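# Seat three plates in matching gray tray pockets

## Task

Place each of the three plates into the gray tray, fully lowered into the pocket whose size fits that plate; the plates must stay there without the robot supporting them, and at the end the robot must have released them and pulled away.

## Robot and tools

Robot: two arms, left_arm and right_arm, each ending in a vacuum suction cup instead of fingers. The controlled point of each arm is its cup point, the center of the cup rim, and the cup points along that point's +z axis. About 7 cm back from the rim the tool widens to roughly 8 cm sideways, so allow clearance.

Frame: a single scene frame with its origin on the table surface midway between the arms; +x goes out over the table, +z goes up, and left_arm sits on the +y side. The arm names are not image sides. Positions are in metres; orientations are quaternions written w first (qw, qx, qy, qz).

Row format (used by both motion tools): one flat list of 16 numbers covering both arms, even if only one moves. Numbers 1-8 are left_arm: x, y, z, qw, qx, qy, qz, suction. Numbers 9-16 are the same for right_arm. x, y, z and the quaternion are an absolute target pose for the cup point in the scene frame, not an offset. Suction runs from -1 to 1: +1 is full vacuum (about 55 kPa under ambient), a fraction asks for that share, and 0.05 or less means off. It stays at whatever was last sent, so repeat the current value for an arm you do not want to change; a 0 switches it off. To hold an arm still, resend its full pose from the last result before it was meant to stay. To keep an orientation, reuse the same quaternion every time rather than copying the slightly drifted reported one. A target more than 0.6 m from the arm's last reported position along any of the cup point's axes gets the call refused, and nothing is sent.

execute_actions: argument actions is a list with zero or one entry. An empty list just returns the current state. An entry with rows (1 to 15 rows of 16 numbers) and optional steps (up to 15, default 15) plays one row per control step of 1/30 s, repeating the last row if rows run out. An entry with only steps (up to 300) is a wait counted from the previous result, including your reply time. Optional pictures (true/false) controls whether camera images come back; by default they do.

move: target is one 16-number row as above; speed is the top path speed in m/s, 0.002 to 0.5, default 0.25, with turning capped at twice that in rad/s. Each cup point travels in a straight line toward its target; both arms finish together, lasting 0.5 to 10 s, cut off at 10 s. Paths ignore obstacles and the other arm, the arm lags and may overshoot the speed, especially near full stretch. The result adds a move: line giving the outcome (done, off_target, moving, held, fault) and any limits (paced = target was clipped; held = some steps were blocked, after which the arm may jump quickly), plus each cup point's distance to its target.

wait: seconds from 0 to 10; nothing new is commanded.

zoom_image: camera is cam_high (672x504), cam_left_wrist or cam_right_wrist (504x504 each); region is [x0, y0, x1, y1] in pixels from the top-left corner, no larger than 504 by 504.

finished_scene: pass the current scene number to end and grade it; this is final.

Motion limits: every control step the commanded pose is clamped to within 70 mm and 16 degrees of the measured pose; position is favored over orientation when both cannot be met. After an action ends the arm only continues to its last clamped pose, so check the reported pose and send the remainder. Elbows never fully straighten.

Result lines: each arm's cup point position and quaternion (the printed position can be off, more so at long reach); suction_measured (reached vacuum; near 0 means no seal, and on a tight seal it settles up to 0.15 under the command, dipping up to 0.04 as the pump cycles); part_present (turns 1 at 0.50, back to 0 under 0.45); a Hand target line per arm showing what the controller is driving toward; pose unreachable when a clearance check altered or stopped an arm's command; HELD on steps where your row was partly or wholly not sent; MOTOR HOT as a heat warning and OVER-TEMPERATURE FAULT when brakes engage.

Grasping: switch suction on and press the 29 mm rim flat onto a smooth part of a plate so it contacts all round; holes, seams or the plate's rim under the cup leak. Under vacuum the cup shortens, so the held plate ends up as much as 10 mm nearer the tool. Vacuum alone can lift a plate. To release, set the plate down on its support, switch suction off, then back away at least 15 mm. If the cup seals on the table, turn suction off to free it.

Avoid: pushing objects off the table; arms colliding or pressing on each other; driving targets past a contact (the arms are stiff, so even small overshoot can trigger a fault); fast impacts. A joint torque at its limit (waist, shoulder, elbow 142 N m; forearm roll, wrist pitch, wrist roll 35.6 N m) or an external force of 150 N freezes that arm for 10 s and cancels the rest of the call. Holding loads for long heats motors. Loose items may occasionally get a small push from outside.

Each tool is called after "Call:" as name([rows], argument=value, ...), one row to a line, values as JSON.

## Session

Call:
execute_actions(actions=[])

Scene clock: 0.00 s of 7200.00 s.
left_arm: end_effector_position=(+0.4451, +0.4947, +0.3421) suction_measured=0.00 part_present=0 end_effector_quat_wxyz=(+0.001, -0.258, +0.966, +0.001) | right_arm: end_effector_position=(+0.4883, -0.5504, +0.3411) suction_measured=0.01 part_present=0 end_effector_quat_wxyz=(+0.000, +0.278, +0.961, +0.001)
Joint positions: left_arm=[ 0.262  0.129  0.195 -0.002 -1.634  0.258] | right_arm=[ 0.263  0.129  0.192 -0.001 -1.632 -0.785]
Joint velocities: left_arm=[-0.001  0.    -0.001 -0.    -0.     0.   ] | right_arm=[ 0.     0.     0.     0.    -0.001  0.002]
Hand target (left_arm): +0.445, +0.495, +0.342; +0.001, -0.258, +0.966, +0.001
Hand target (right_arm): +0.488, -0.550, +0.341; +0.000, +0.278, +0.961, +0.001

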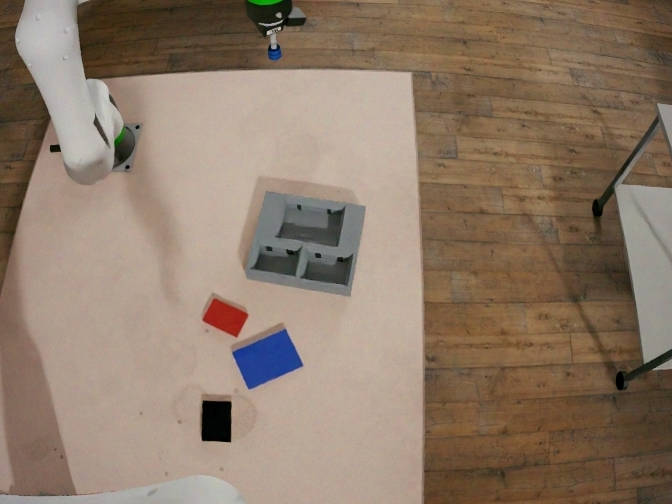

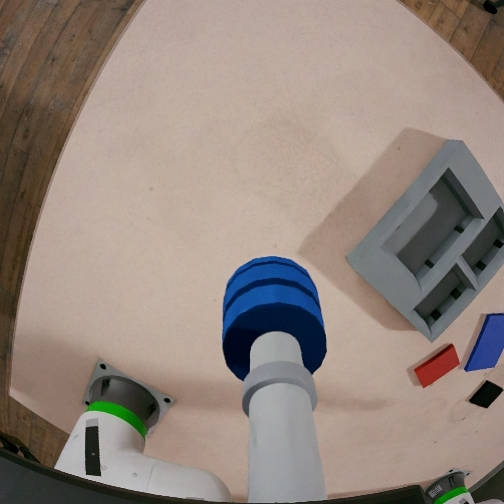

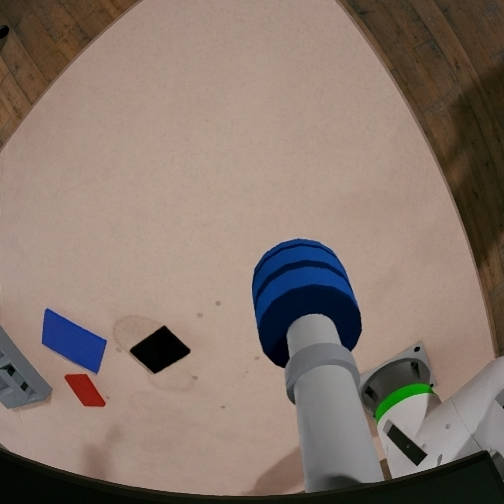

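Call:
zoom_image(camera="cam_high", region=[170, 170, 390, 460])

Call:
zoom_image(camera="cam_high", region=[230, 180, 380, 305])

Region (170, 170, 390, 460) of cam_high's 672x504 image, scaled by 1.738, with more detail than that image has; it fills the left 382 columns of this view, and the rest is white.

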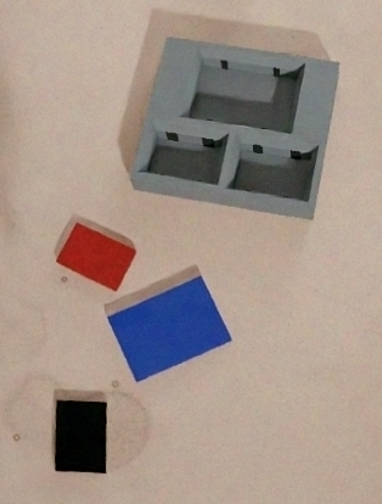

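Region (230, 180, 380, 305) of cam_high's 672x504 image, scaled by 3.360, with more detail than that image has.

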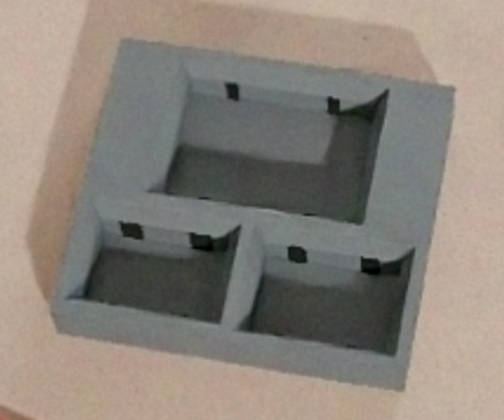

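Call:
move(target=[0.50,0.30,0.25,0,0,1,0,0, 0.35,-0.30,0.20,0,0,1,0,0], speed=0.4)

Scene clock: 30.37 s of 7200.00 s.
left_arm: end_effector_position=(+0.5003, +0.3000, +0.2502) suction_measured=0.00 part_present=0 end_effector_quat_wxyz=(+0.000, +0.000, +1.000, -0.000) | right_arm: end_effector_position=(+0.3504, -0.3002, +0.1999) suction_measured=0.01 part_present=0 end_effector_quat_wxyz=(-0.000, +0.000, +1.000, +0.000)
Joint positions: left_arm=[-0.115  0.361  0.265  0.001 -1.474  0.112] | right_arm=[ 0.916 -0.015 -0.292 -0.001 -1.294 -0.874]
Joint velocities: left_arm=[ 0.     0.001  0.001 -0.     0.    -0.   ] | right_arm=[ 0.001  0.001  0.001  0.     0.002 -0.001]
Hand target (left_arm): +0.500, +0.300, +0.250; +0.000, +0.000, +1.000, -0.000
Hand target (right_arm): +0.350, -0.300, +0.200; -0.000, +0.000, +1.000, +0.000
Off the commanded pose (left_arm): 0.000 m, 0 deg.
Off the commanded pose (right_arm): 0.000 m, 0 deg.
After step 90, 26.00 s passed at rest.
move: done; limits=paced

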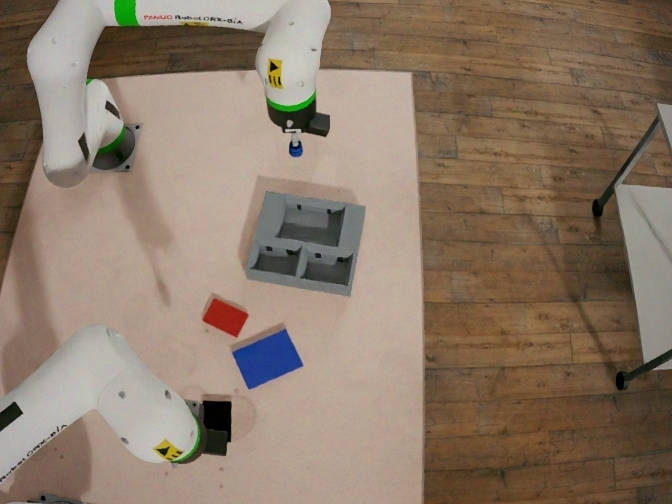

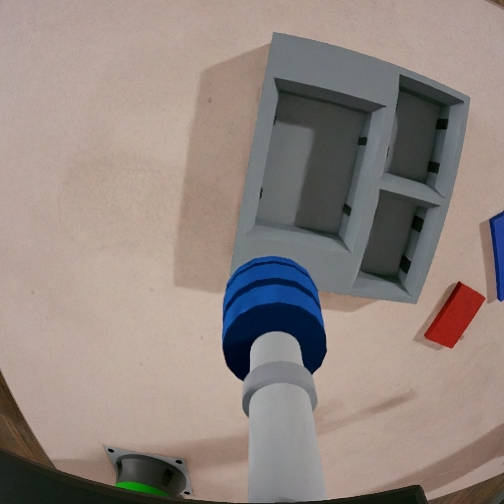

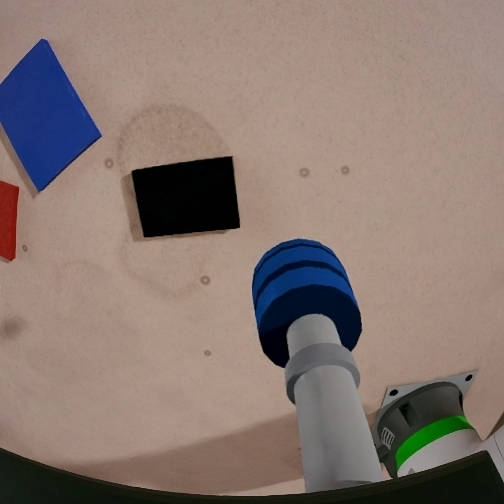

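Call:
move(target=[0.37,0.06,0.10,0,0,1,0,0, 0.35,-0.22,0.10,0,0,1,0,0], speed=0.4)

Scene clock: 73.97 s of 7200.00 s.
left_arm: end_effector_position=(+0.3705, +0.0597, +0.1000) suction_measured=0.00 part_present=0 end_effector_quat_wxyz=(+0.000, +0.000, +1.000, -0.001) | right_arm: end_effector_position=(+0.3502, -0.2199, +0.1002) suction_measured=0.01 part_present=0 end_effector_quat_wxyz=(-0.000, +0.000, +1.000, +0.000)
Joint positions: left_arm=[-0.582  0.501  0.101  0.001 -1.17   0.579] | right_arm=[ 1.028  0.2   -0.308 -0.    -1.063 -0.986]
Joint velocities: left_arm=[-0.     0.001  0.001 -0.    -0.001  0.001] | right_arm=[-0.002  0.001 -0.     0.     0.    -0.001]
Hand target (left_arm): +0.370, +0.060, +0.100; +0.000, +0.000, +1.000, -0.001
Hand target (right_arm): +0.350, -0.220, +0.100; -0.000, +0.000, +1.000, +0.000
Off the commanded pose (left_arm): 0.001 m, 0 deg.
Off the commanded pose (right_arm): 0.000 m, 0 deg.
After step 90, 39.30 s passed at rest.
move: done

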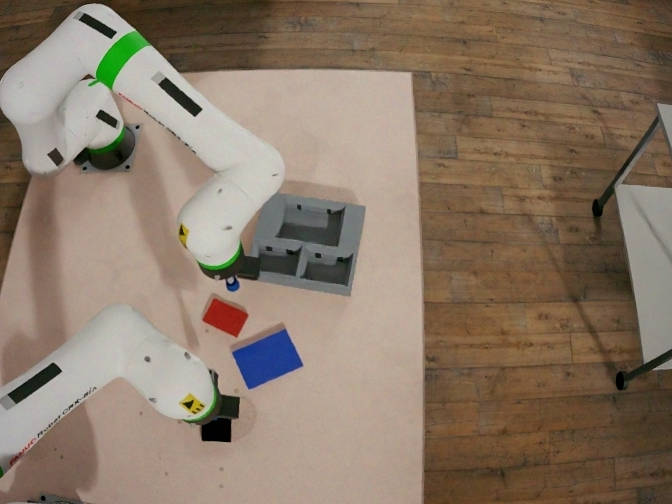

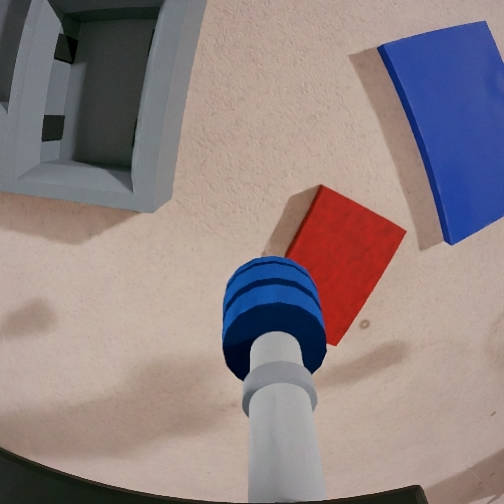

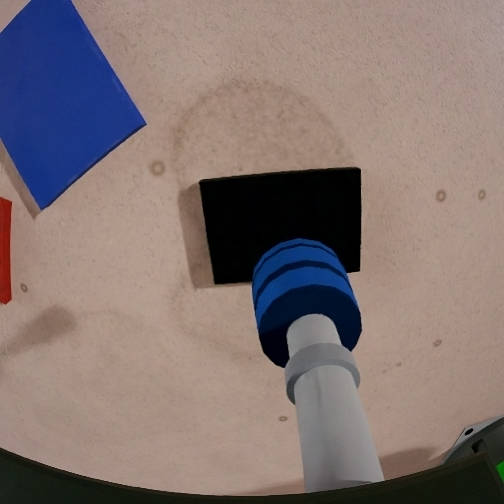

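Call:
move(target=[0.335,0.025,0.04,0,0.233,0.972,0,0, 0.35,-0.55,0.25,0,0,1,0,0], speed=0.3)

Scene clock: 107.53 s of 7200.00 s.
left_arm: end_effector_position=(+0.3351, +0.0248, +0.0400) suction_measured=0.00 part_present=0 end_effector_quat_wxyz=(+0.000, +0.233, +0.972, -0.000) | right_arm: end_effector_position=(+0.3496, -0.5499, +0.2497) suction_measured=0.01 part_present=0 end_effector_quat_wxyz=(+0.000, -0.000, +1.000, -0.000)
Joint positions: left_arm=[-0.665  0.571  0.055  0.    -1.054  0.192] | right_arm=[ 0.354 -0.221 -0.356  0.001 -1.435 -0.312]
Joint velocities: left_arm=[-0.     0.    -0.001  0.     0.     0.001] | right_arm=[-0.     0.001  0.001 -0.001 -0.001  0.002]
Hand target (left_arm): +0.335, +0.025, +0.040; +0.000, +0.233, +0.972, -0.000
Hand target (right_arm): +0.350, -0.550, +0.250; +0.000, -0.000, +1.000, -0.000
Off the commanded pose (left_arm): 0.000 m, 0 deg.
Off the commanded pose (right_arm): 0.000 m, 0 deg.
After step 90, 28.87 s passed at rest.
move: done

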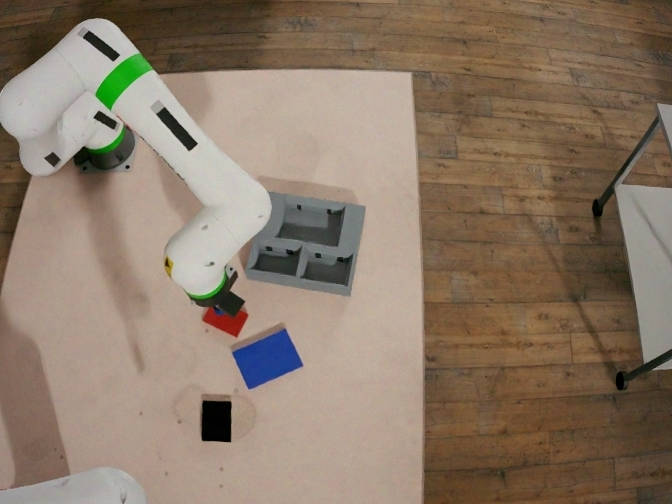

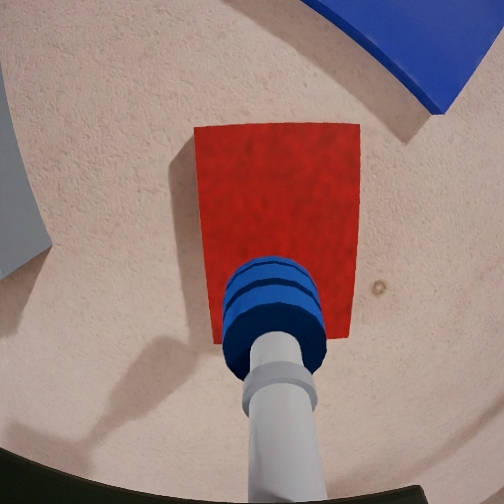

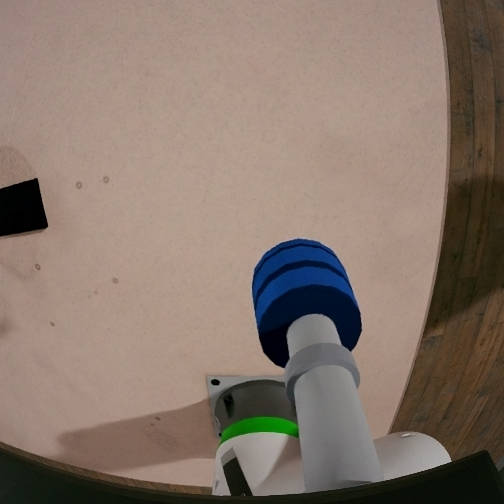

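Call:
move(target=[0.337,0.020,0.010,0,0.233,0.972,0,1, 0.35,-0.55,0.25,0,0,1,0,0], speed=0.04)

Scene clock: 118.03 s of 7200.00 s.
left_arm: end_effector_position=(+0.3370, +0.0200, +0.0100) suction_measured=0.31 part_present=0 end_effector_quat_wxyz=(-0.000, +0.233, +0.972, -0.000) | right_arm: end_effector_position=(+0.3500, -0.5500, +0.2500) suction_measured=0.01 part_present=0 end_effector_quat_wxyz=(+0.000, -0.000, +1.000, +0.000)
Joint positions: left_arm=[-0.669  0.62   0.052  0.    -1.003  0.196] | right_arm=[ 0.353 -0.219 -0.354  0.    -1.436 -0.311]
Joint velocities: left_arm=[-0.     0.    -0.001  0.     0.001 -0.   ] | right_arm=[ 0.    -0.     0.001 -0.    -0.001 -0.   ]
Hand target (left_arm): +0.337, +0.020, +0.010; -0.000, +0.233, +0.972, -0.000
Hand target (right_arm): +0.350, -0.550, +0.250; +0.000, -0.000, +1.000, +0.000
Off the commanded pose (left_arm): 0.000 m, 0 deg.
Off the commanded pose (right_arm): 0.000 m, 0 deg.
After step 90, 6.47 s passed at rest.
move: done

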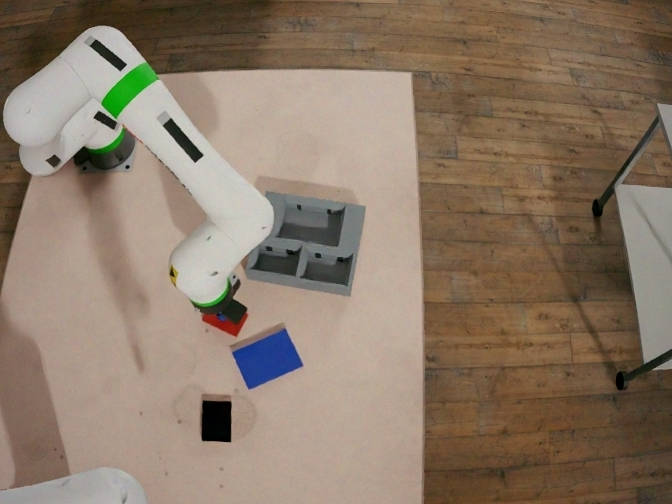

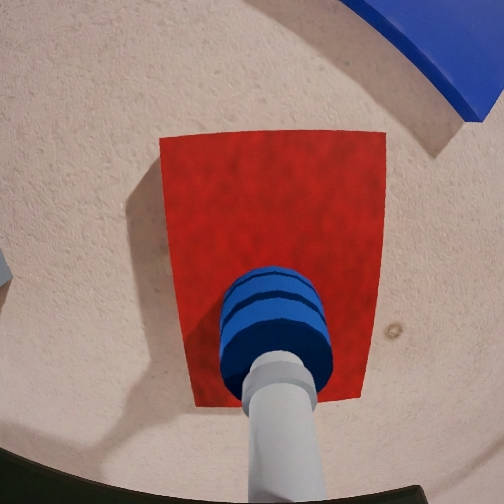

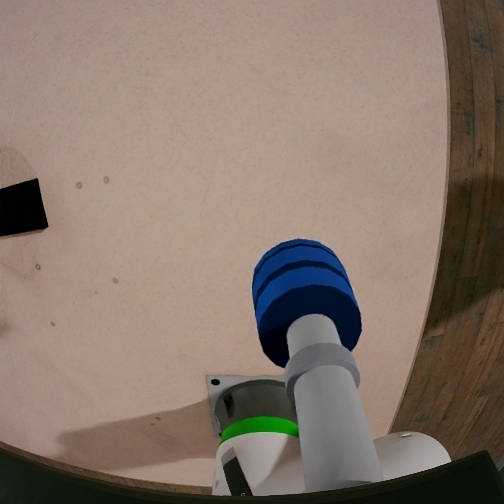

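Call:
execute_actions(actions=[], pictures=false)

Scene clock: 122.23 s of 7200.00 s.
left_arm: end_effector_position=(+0.3371, +0.0199, +0.0100) suction_measured=0.99 part_present=1 end_effector_quat_wxyz=(-0.000, +0.233, +0.972, -0.000) | right_arm: end_effector_position=(+0.3500, -0.5500, +0.2500) suction_measured=0.01 part_present=0 end_effector_quat_wxyz=(+0.000, -0.000, +1.000, +0.000)
Joint positions: left_arm=[-0.669  0.62   0.052  0.    -1.003  0.196] | right_arm=[ 0.353 -0.219 -0.354  0.    -1.436 -0.311]
Joint velocities: left_arm=[ 0.001 -0.001  0.    -0.     0.001  0.   ] | right_arm=[-0.001  0.     0.    -0.001  0.002 -0.001]
Hand target (left_arm): +0.337, +0.020, +0.010; -0.000, +0.233, +0.972, -0.000
Hand target (right_arm): +0.350, -0.550, +0.250; +0.000, -0.000, +1.000, +0.000
Off the commanded pose (left_arm): 0.000 m, 0 deg.
Off the commanded pose (right_arm): 0.000 m, 0 deg.
Steps of this call (steps 1 to 126: nothing new was sent). Readings (end_effector_position | what the end effector reports):
1: left_arm (+0.3370, +0.0200, +0.0100) | right_arm (+0.3500, -0.5500, +0.2500) | left_arm suction_measured=0.35 part_present=0 | right_arm suction_measured=0.01 part_present=0
2: left_arm (+0.3370, +0.0200, +0.0100) | right_arm (+0.3500, -0.5500, +0.2500) | left_arm suction_measured=0.38 part_present=0 | right_arm suction_measured=0.01 part_present=0
4: left_arm (+0.3370, +0.0200, +0.0100) | right_arm (+0.3500, -0.5500, +0.2500) | left_arm suction_measured=0.48 part_present=0 | right_arm suction_measured=0.01 part_present=0
8: left_arm (+0.3370, +0.0200, +0.0100) | right_arm (+0.3500, -0.5500, +0.2500) | left_arm suction_measured=0.66 part_present=1 | right_arm suction_measured=0.01 part_present=0
126: the state above

Call:
move(target=[0.345,0.028,0.085,0,0.16,0.987,0,1, 0.35,-0.55,0.25,0,0,1,0,0], speed=0.2)

Call:
move(target=[0.458,0.137,0.085,0,0.087,0.996,0,1, 0.35,-0.55,0.25,0,0,1,0,0], speed=0.25)

Scene clock: 144.07 s of 7200.00 s.
left_arm: end_effector_position=(+0.3448, +0.0282, +0.0850) suction_measured=1.00 part_present=1 end_effector_quat_wxyz=(+0.000, +0.160, +0.987, +0.000) | right_arm: end_effector_position=(+0.3500, -0.5500, +0.2500) suction_measured=0.01 part_present=0 end_effector_quat_wxyz=(-0.000, -0.000, +1.000, -0.000)
Joint positions: left_arm=[-0.65   0.53   0.107 -0.    -1.149  0.327] | right_arm=[ 0.353 -0.219 -0.354  0.    -1.436 -0.311]
Joint velocities: left_arm=[ 0.    -0.001  0.002 -0.    -0.     0.   ] | right_arm=[-0.    -0.     0.     0.001 -0.     0.   ]
Hand target (left_arm): +0.345, +0.028, +0.085; +0.000, +0.160, +0.987, +0.000
Hand target (right_arm): +0.350, -0.550, +0.250; -0.000, +0.000, +1.000, -0.000
Off the commanded pose (left_arm): 0.000 m, 0 deg.
Off the commanded pose (right_arm): 0.000 m, 0 deg.
move: done

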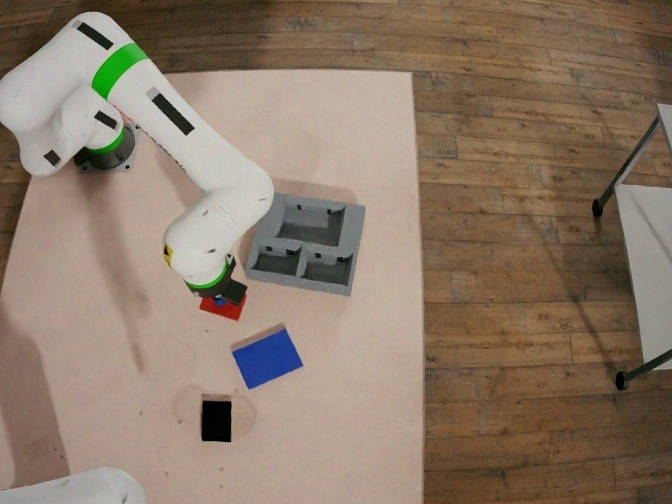

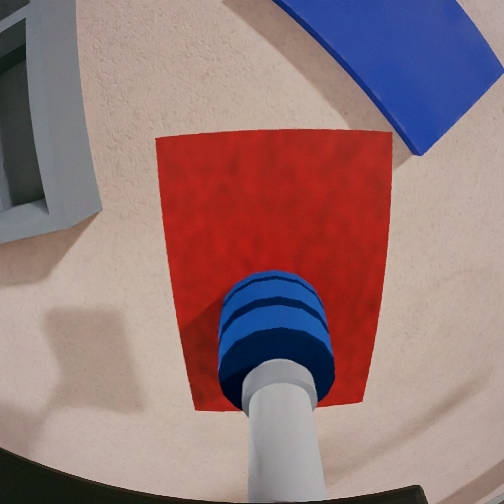

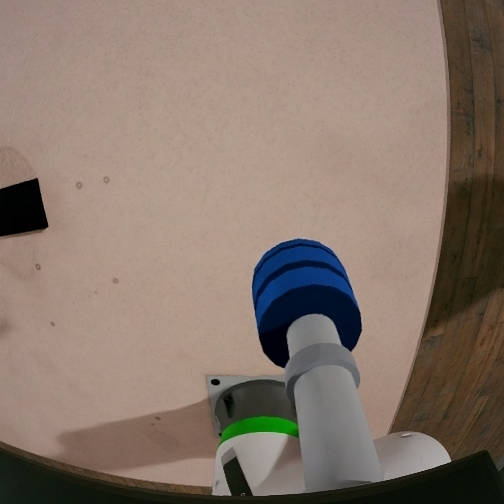

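Scene clock: 145.10 s of 7200.00 s.
left_arm: end_effector_position=(+0.4581, +0.1371, +0.0850) suction_measured=0.99 part_present=1 end_effector_quat_wxyz=(-0.000, +0.087, +0.996, +0.000) | right_arm: end_effector_position=(+0.3500, -0.5500, +0.2500) suction_measured=0.01 part_present=0 end_effector_quat_wxyz=(-0.000, -0.000, +1.000, -0.000)
Joint positions: left_arm=[-0.401  0.556  0.147 -0.001 -1.163  0.225] | right_arm=[ 0.353 -0.219 -0.354  0.    -1.436 -0.311]
Joint velocities: left_arm=[ 0.002  0.001  0.001  0.    -0.    -0.   ] | right_arm=[-0.     0.     0.     0.     0.001 -0.001]
Hand target (left_arm): +0.458, +0.137, +0.085; -0.000, +0.087, +0.996, +0.000
Hand target (right_arm): +0.350, -0.550, +0.250; -0.000, +0.000, +1.000, -0.000
Off the commanded pose (left_arm): 0.000 m, 0 deg.
Off the commanded pose (right_arm): 0.000 m, 0 deg.
move: done

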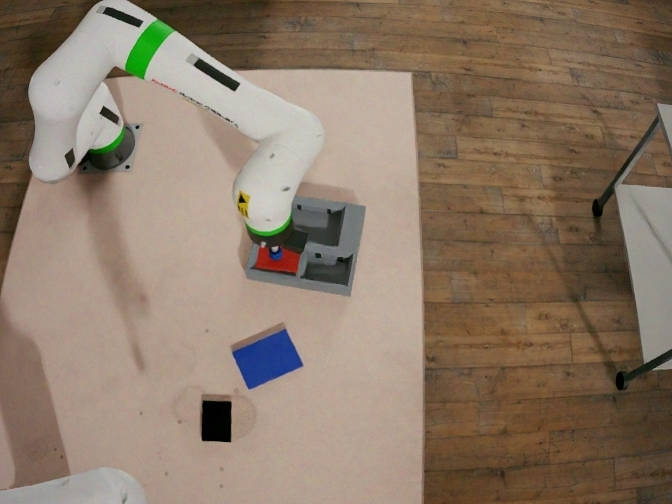

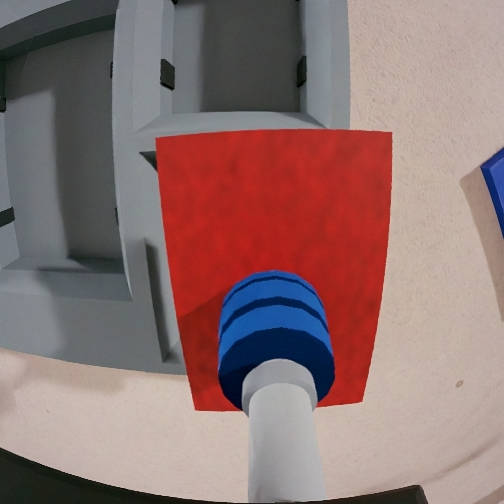

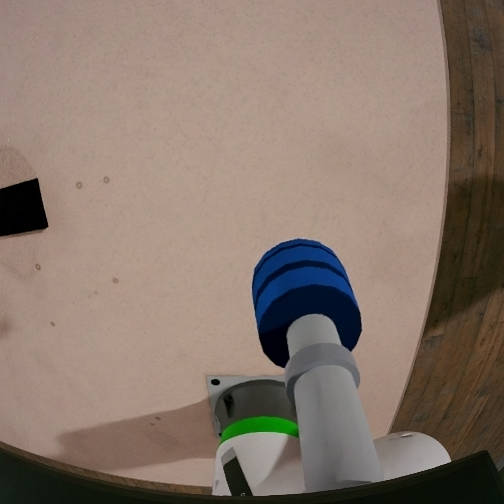

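Call:
move(target=[0.445,0.1555,0.06,0,0.087,0.996,0,1, 0.35,-0.55,0.25,0,0,1,0,0], speed=0.1)

Scene clock: 160.00 s of 7200.00 s.
left_arm: end_effector_position=(+0.4451, +0.1555, +0.0599) suction_measured=0.99 part_present=1 end_effector_quat_wxyz=(-0.000, +0.087, +0.996, -0.000) | right_arm: end_effector_position=(+0.3500, -0.5500, +0.2500) suction_measured=0.01 part_present=0 end_effector_quat_wxyz=(-0.000, +0.000, +1.000, -0.000)
Joint positions: left_arm=[-0.38   0.534  0.049  0.    -1.086  0.204] | right_arm=[ 0.353 -0.219 -0.354 -0.    -1.436 -0.311]
Joint velocities: left_arm=[ 0.001 -0.    -0.001  0.     0.    -0.001] | right_arm=[ 0.001  0.    -0.    -0.002 -0.001  0.001]
Hand target (left_arm): +0.445, +0.155, +0.060; -0.000, +0.087, +0.996, -0.000
Hand target (right_arm): +0.350, -0.550, +0.250; -0.000, +0.000, +1.000, -0.000
Off the commanded pose (left_arm): 0.000 m, 0 deg.
Off the commanded pose (right_arm): 0.000 m, 0 deg.
move: done

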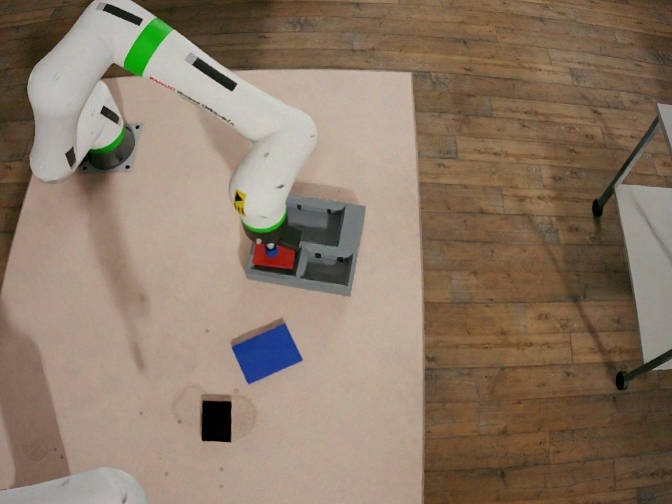

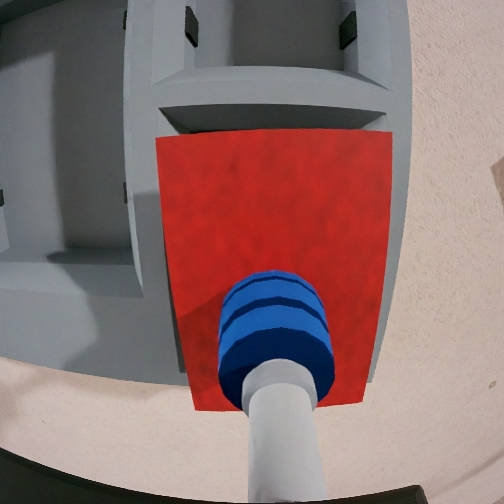

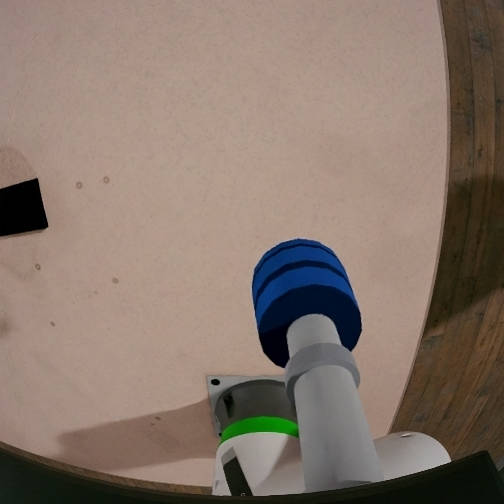

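Call:
zoom_image(camera="cam_left_wrist", region=[130, 50, 420, 200])

Region (130, 50, 420, 200) of cam_left_wrist's 504x504 image, scaled by 1.738, with more detail than that image has; it fills the top 261 rows of this view, and the rest is white.

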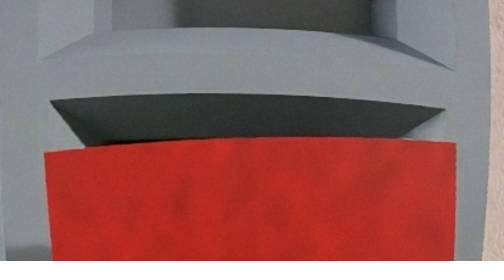

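Call:
move(target=[0.4444,0.1577,0.045,0,0.1063,0.9943,0,1, 0.35,-0.55,0.25,0,0,1,0,0], speed=0.05)

Scene clock: 173.60 s of 7200.00 s.
left_arm: end_effector_position=(+0.4445, +0.1577, +0.0450) suction_measured=0.96 part_present=1 end_effector_quat_wxyz=(+0.000, +0.106, +0.994, +0.000) | right_arm: end_effector_position=(+0.3500, -0.5500, +0.2500) suction_measured=0.01 part_present=0 end_effector_quat_wxyz=(-0.000, -0.000, +1.000, -0.000)
Joint positions: left_arm=[-0.377  0.548  0.031 -0.    -1.054  0.162] | right_arm=[ 0.353 -0.219 -0.354 -0.    -1.436 -0.311]
Joint velocities: left_arm=[ 0.  0. -0.  0.  0. -0.] | right_arm=[-0.    -0.     0.    -0.001  0.001 -0.001]
Hand target (left_arm): +0.444, +0.158, +0.045; -0.000, +0.106, +0.994, -0.000
Hand target (right_arm): +0.350, -0.550, +0.250; -0.000, +0.000, +1.000, -0.000
Off the commanded pose (left_arm): 0.000 m, 0 deg.
Off the commanded pose (right_arm): 0.000 m, 0 deg.
move: done

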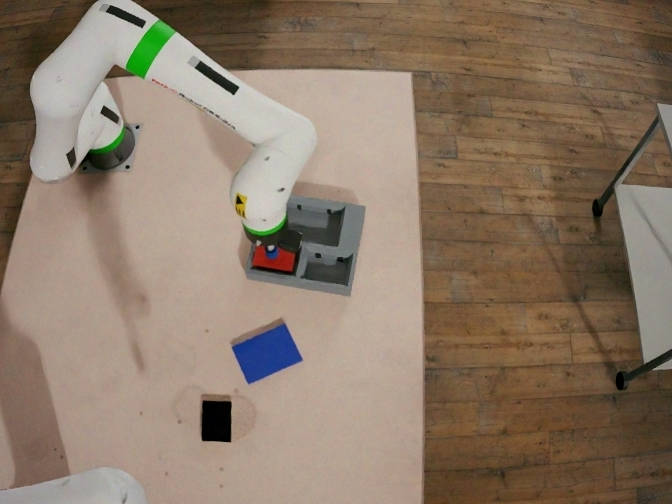

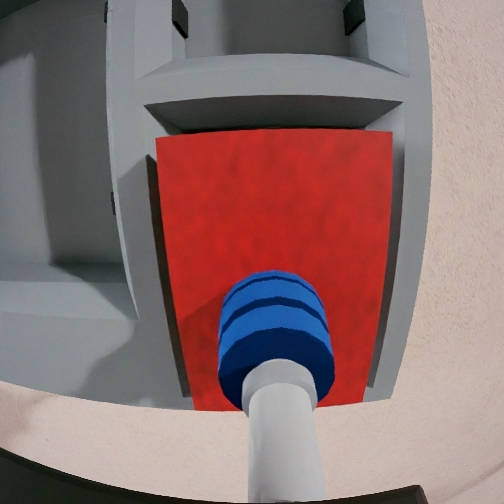

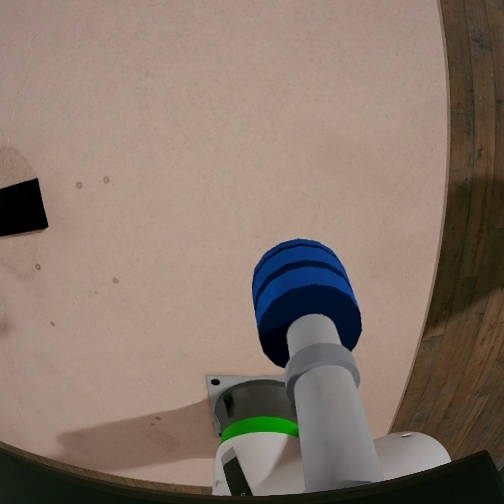

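Call:
move(target=[0.4445,0.1582,0.025,0,0.1123,0.9937,0,1, 0.35,-0.55,0.25,0,0,1,0,0], speed=0.03)

Scene clock: 180.57 s of 7200.00 s.
left_arm: end_effector_position=(+0.4446, +0.1582, +0.0250) suction_measured=0.98 part_present=1 end_effector_quat_wxyz=(-0.000, +0.112, +0.994, -0.000) | right_arm: end_effector_position=(+0.3500, -0.5500, +0.2500) suction_measured=0.01 part_present=0 end_effector_quat_wxyz=(-0.000, -0.000, +1.000, -0.000)
Joint positions: left_arm=[-0.376  0.572  0.016  0.    -1.014  0.149] | right_arm=[ 0.353 -0.219 -0.354  0.    -1.436 -0.311]
Joint velocities: left_arm=[ 0.002  0.001  0.    -0.    -0.     0.   ] | right_arm=[ 0.     0.    -0.    -0.001 -0.     0.001]
Hand target (left_arm): +0.445, +0.158, +0.025; -0.000, +0.112, +0.994, -0.000
Hand target (right_arm): +0.350, -0.550, +0.250; -0.000, +0.000, +1.000, -0.000
Off the commanded pose (left_arm): 0.000 m, 0 deg.
Off the commanded pose (right_arm): 0.000 m, 0 deg.
move: done

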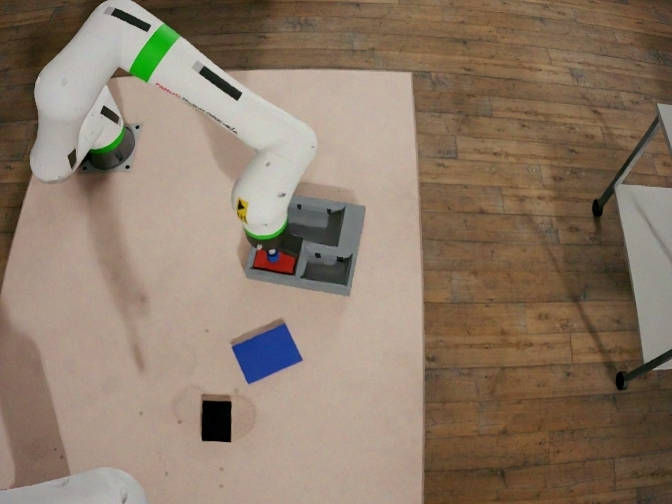

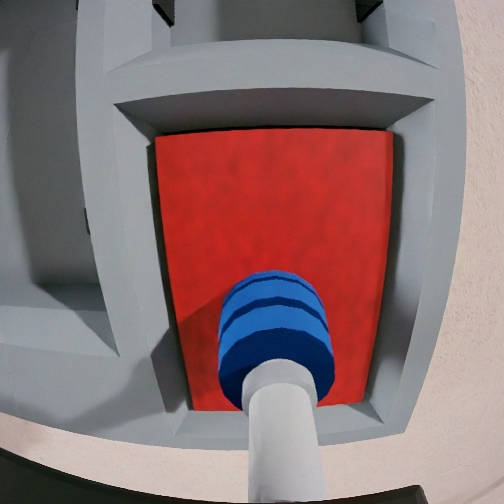

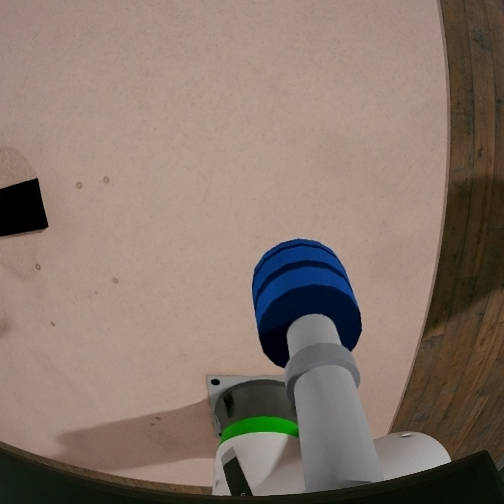

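Call:
move(target=[0.4445,0.1582,0.015,0,0.1123,0.9937,0,1, 0.35,-0.55,0.25,0,0,1,0,0], speed=0.02)

Scene clock: 189.43 s of 7200.00 s.
left_arm: end_effector_position=(+0.4445, +0.1582, +0.0150) suction_measured=0.99 part_present=1 end_effector_quat_wxyz=(+0.000, +0.112, +0.994, -0.000) | right_arm: end_effector_position=(+0.3500, -0.5500, +0.2500) suction_measured=0.01 part_present=0 end_effector_quat_wxyz=(-0.000, +0.000, +1.000, -0.000)
Joint positions: left_arm=[-0.376  0.585  0.009  0.    -0.995  0.149] | right_arm=[ 0.353 -0.219 -0.354  0.    -1.436 -0.311]
Joint velocities: left_arm=[ 0.001  0.001 -0.    -0.    -0.001 -0.   ] | right_arm=[-0.     0.     0.     0.001 -0.002  0.002]
Hand target (left_arm): +0.445, +0.158, +0.015; -0.000, +0.112, +0.994, -0.000
Hand target (right_arm): +0.350, -0.550, +0.250; -0.000, -0.000, +1.000, -0.000
Off the commanded pose (left_arm): 0.000 m, 0 deg.
Off the commanded pose (right_arm): 0.000 m, 0 deg.
move: done

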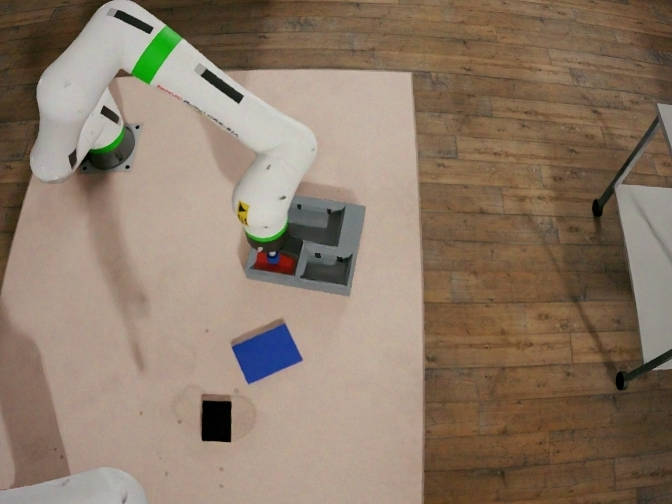

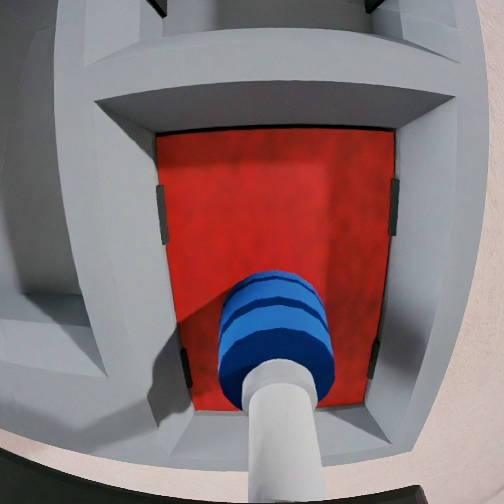

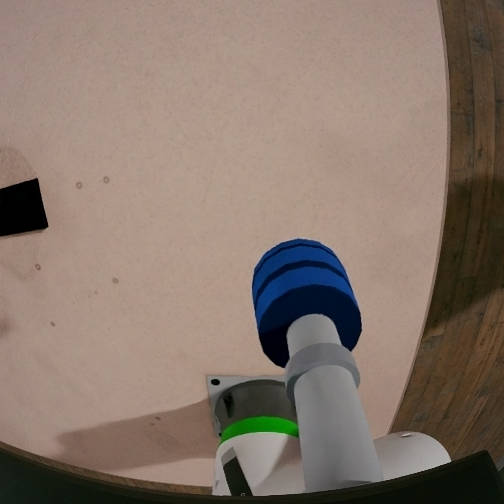

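Call:
execute_actions([
  {"rows":[[0.4445,0.1582,0.0145,0,0.1123,0.9937,0,1,0.35,-0.55,0.25,0,0,1,0,0],[0.4445,0.1582,0.014,0,0.1123,0.9937,0,1,0.35,-0.55,0.25,0,0,1,0,0],[0.4445,0.1582,0.0135,0,0.1123,0.9937,0,1,0.35,-0.55,0.25,0,0,1,0,0],[0.4445,0.1582,0.013,0,0.1123,0.9937,0,1,0.35,-0.55,0.25,0,0,1,0,0],[0.4445,0.1582,0.0125,0,0.1123,0.9937,0,1,0.35,-0.55,0.25,0,0,1,0,0],[0.4445,0.1582,0.012,0,0.1123,0.9937,0,1,0.35,-0.55,0.25,0,0,1,0,0],[0.4445,0.1582,0.0115,0,0.1123,0.9937,0,1,0.35,-0.55,0.25,0,0,1,0,0],[0.4445,0.1582,0.011,0,0.1123,0.9937,0,1,0.35,-0.55,0.25,0,0,1,0,0]],"steps":15},
])

Scene clock: 202.90 s of 7200.00 s.
left_arm: end_effector_position=(+0.4445, +0.1582, +0.0110) suction_measured=0.98 part_present=1 end_effector_quat_wxyz=(+0.000, +0.112, +0.994, -0.000) | right_arm: end_effector_position=(+0.3500, -0.5500, +0.2500) suction_measured=0.01 part_present=0 end_effector_quat_wxyz=(+0.000, +0.000, +1.000, +0.000)
Joint positions: left_arm=[-0.376  0.591  0.007  0.    -0.987  0.149] | right_arm=[ 0.353 -0.219 -0.354  0.    -1.436 -0.311]
Joint velocities: left_arm=[-0.001 -0.     0.001  0.     0.001 -0.   ] | right_arm=[-0.    -0.    -0.     0.     0.002 -0.001]
Hand target (left_arm): +0.445, +0.158, +0.011; -0.000, +0.112, +0.994, -0.000
Hand target (right_arm): +0.350, -0.550, +0.250; -0.000, +0.000, +1.000, -0.000
Off the commanded pose (left_arm): 0.000 m, 0 deg.
Off the commanded pose (right_arm): 0.000 m, 0 deg.
Steps of this call (steps 1 to 389: nothing new was sent; steps 390 to 404: all 15 steps of this action). Readings (end_effector_position | what the end effector reports):
390: left_arm (+0.4445, +0.1582, +0.0150) | right_arm (+0.3500, -0.5500, +0.2500) | left_arm suction_measured=0.99 part_present=1 | right_arm suction_measured=0.01 part_present=0
391: left_arm (+0.4445, +0.1582, +0.0148) | right_arm (+0.3500, -0.5500, +0.2500) | left_arm suction_measured=0.99 part_present=1 | right_arm suction_measured=0.01 part_present=0
393: left_arm (+0.4445, +0.1582, +0.0140) | right_arm (+0.3500, -0.5500, +0.2500) | left_arm suction_measured=0.98 part_present=1 | right_arm suction_measured=0.01 part_present=0
397: left_arm (+0.4445, +0.1582, +0.0120) | right_arm (+0.3500, -0.5500, +0.2500) | left_arm suction_measured=0.98 part_present=1 | right_arm suction_measured=0.01 part_present=0
404: the state above

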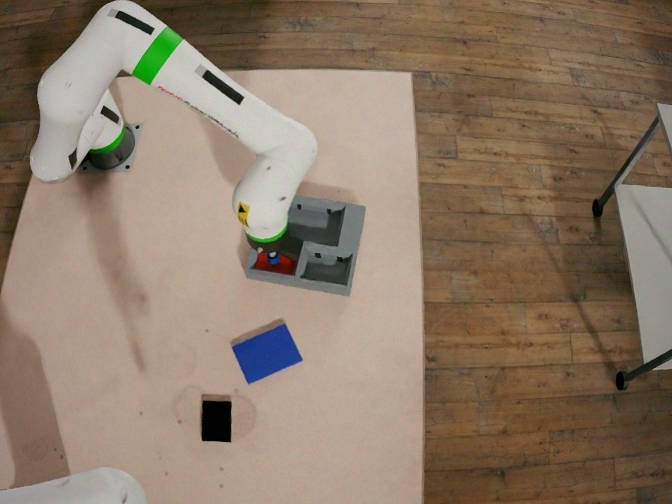

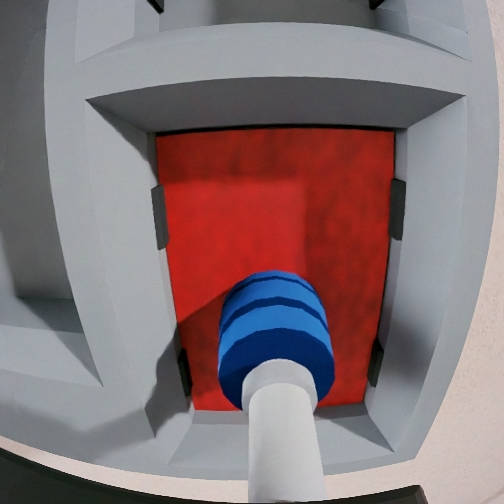

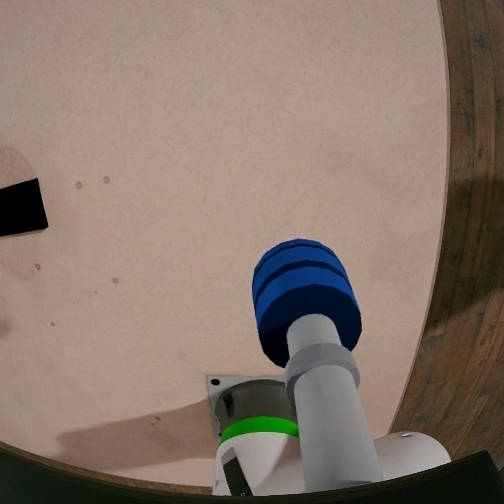

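Call:
move(target=[0.4445,0.1582,0.009,0,0.1123,0.9937,0,1, 0.35,-0.55,0.25,0,0,1,0,0], speed=0.01)

Scene clock: 208.87 s of 7200.00 s.
left_arm: end_effector_position=(+0.4445, +0.1582, +0.0090) suction_measured=1.00 part_present=1 end_effector_quat_wxyz=(-0.000, +0.112, +0.994, -0.000) | right_arm: end_effector_position=(+0.3500, -0.5500, +0.2500) suction_measured=0.01 part_present=0 end_effector_quat_wxyz=(+0.000, +0.000, +1.000, +0.000)
Joint positions: left_arm=[-0.376  0.593  0.006  0.    -0.983  0.149] | right_arm=[ 0.353 -0.219 -0.354  0.    -1.436 -0.311]
Joint velocities: left_arm=[-0.001 -0.001  0.    -0.     0.    -0.   ] | right_arm=[-0.    -0.    -0.    -0.     0.    -0.001]
Hand target (left_arm): +0.445, +0.158, +0.009; -0.000, +0.112, +0.994, -0.000
Hand target (right_arm): +0.350, -0.550, +0.250; -0.000, +0.000, +1.000, +0.000
Off the commanded pose (left_arm): 0.000 m, 0 deg.
Off the commanded pose (right_arm): 0.000 m, 0 deg.
move: done

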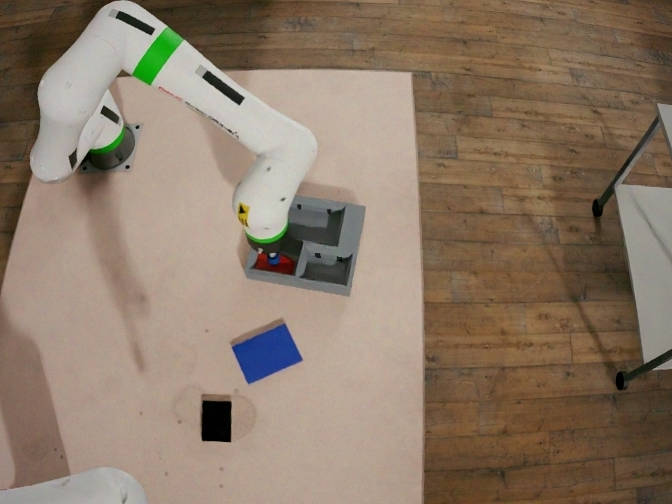

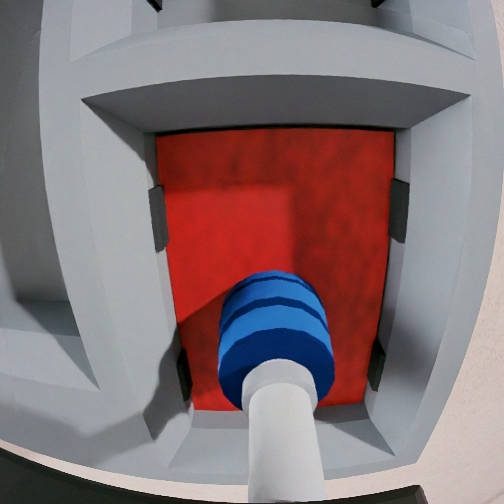

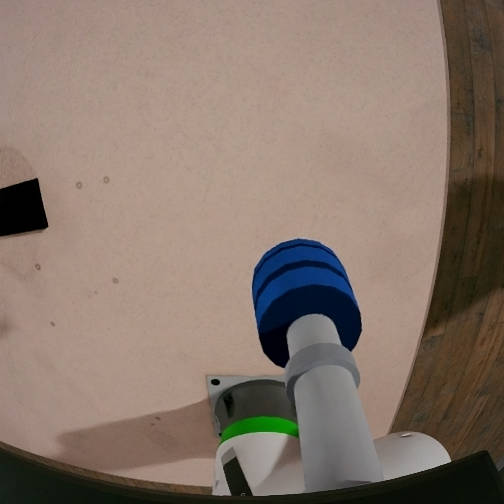

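Still going.

Call:
move(target=[0.4445,0.1582,0.007,0,0.1123,0.9937,0,1, 0.35,-0.55,0.25,0,0,1,0,0], speed=0.01)

Scene clock: 213.90 s of 7200.00 s.
left_arm: end_effector_position=(+0.4445, +0.1582, +0.0070) suction_measured=1.00 part_present=1 end_effector_quat_wxyz=(+0.000, +0.112, +0.994, -0.000) | right_arm: end_effector_position=(+0.3500, -0.5500, +0.2500) suction_measured=0.01 part_present=0 end_effector_quat_wxyz=(+0.000, +0.000, +1.000, +0.000)
Joint positions: left_arm=[-0.376  0.596  0.004  0.    -0.979  0.149] | right_arm=[ 0.353 -0.219 -0.354 -0.    -1.436 -0.311]
Joint velocities: left_arm=[-0.001  0.     0.001 -0.     0.    -0.   ] | right_arm=[-0.     0.    -0.    -0.001 -0.001  0.   ]
Hand target (left_arm): +0.445, +0.158, +0.007; -0.000, +0.112, +0.994, -0.000
Hand target (right_arm): +0.350, -0.550, +0.250; -0.000, +0.000, +1.000, +0.000
Off the commanded pose (left_arm): 0.000 m, 0 deg.
Off the commanded pose (right_arm): 0.000 m, 0 deg.
move: done

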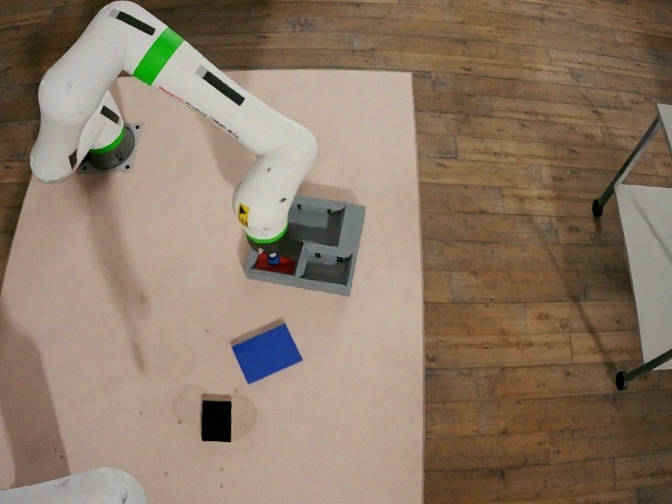

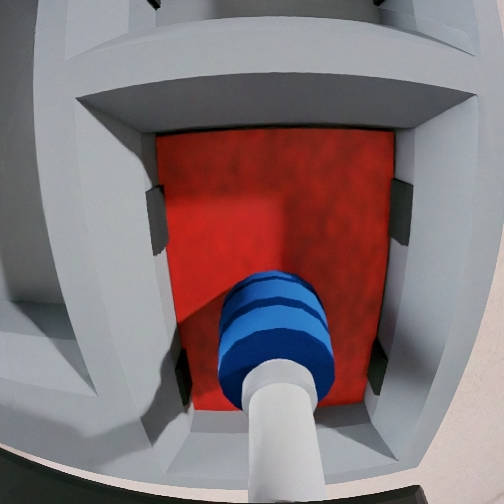

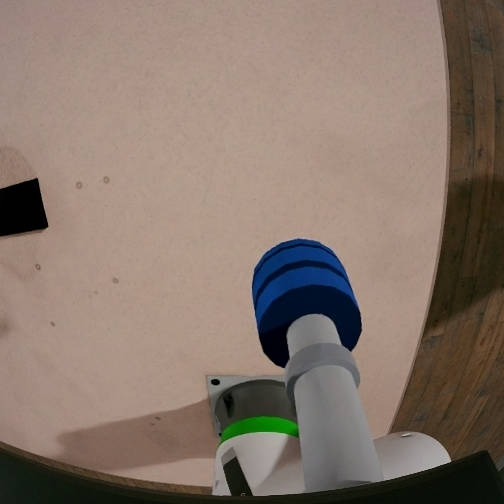

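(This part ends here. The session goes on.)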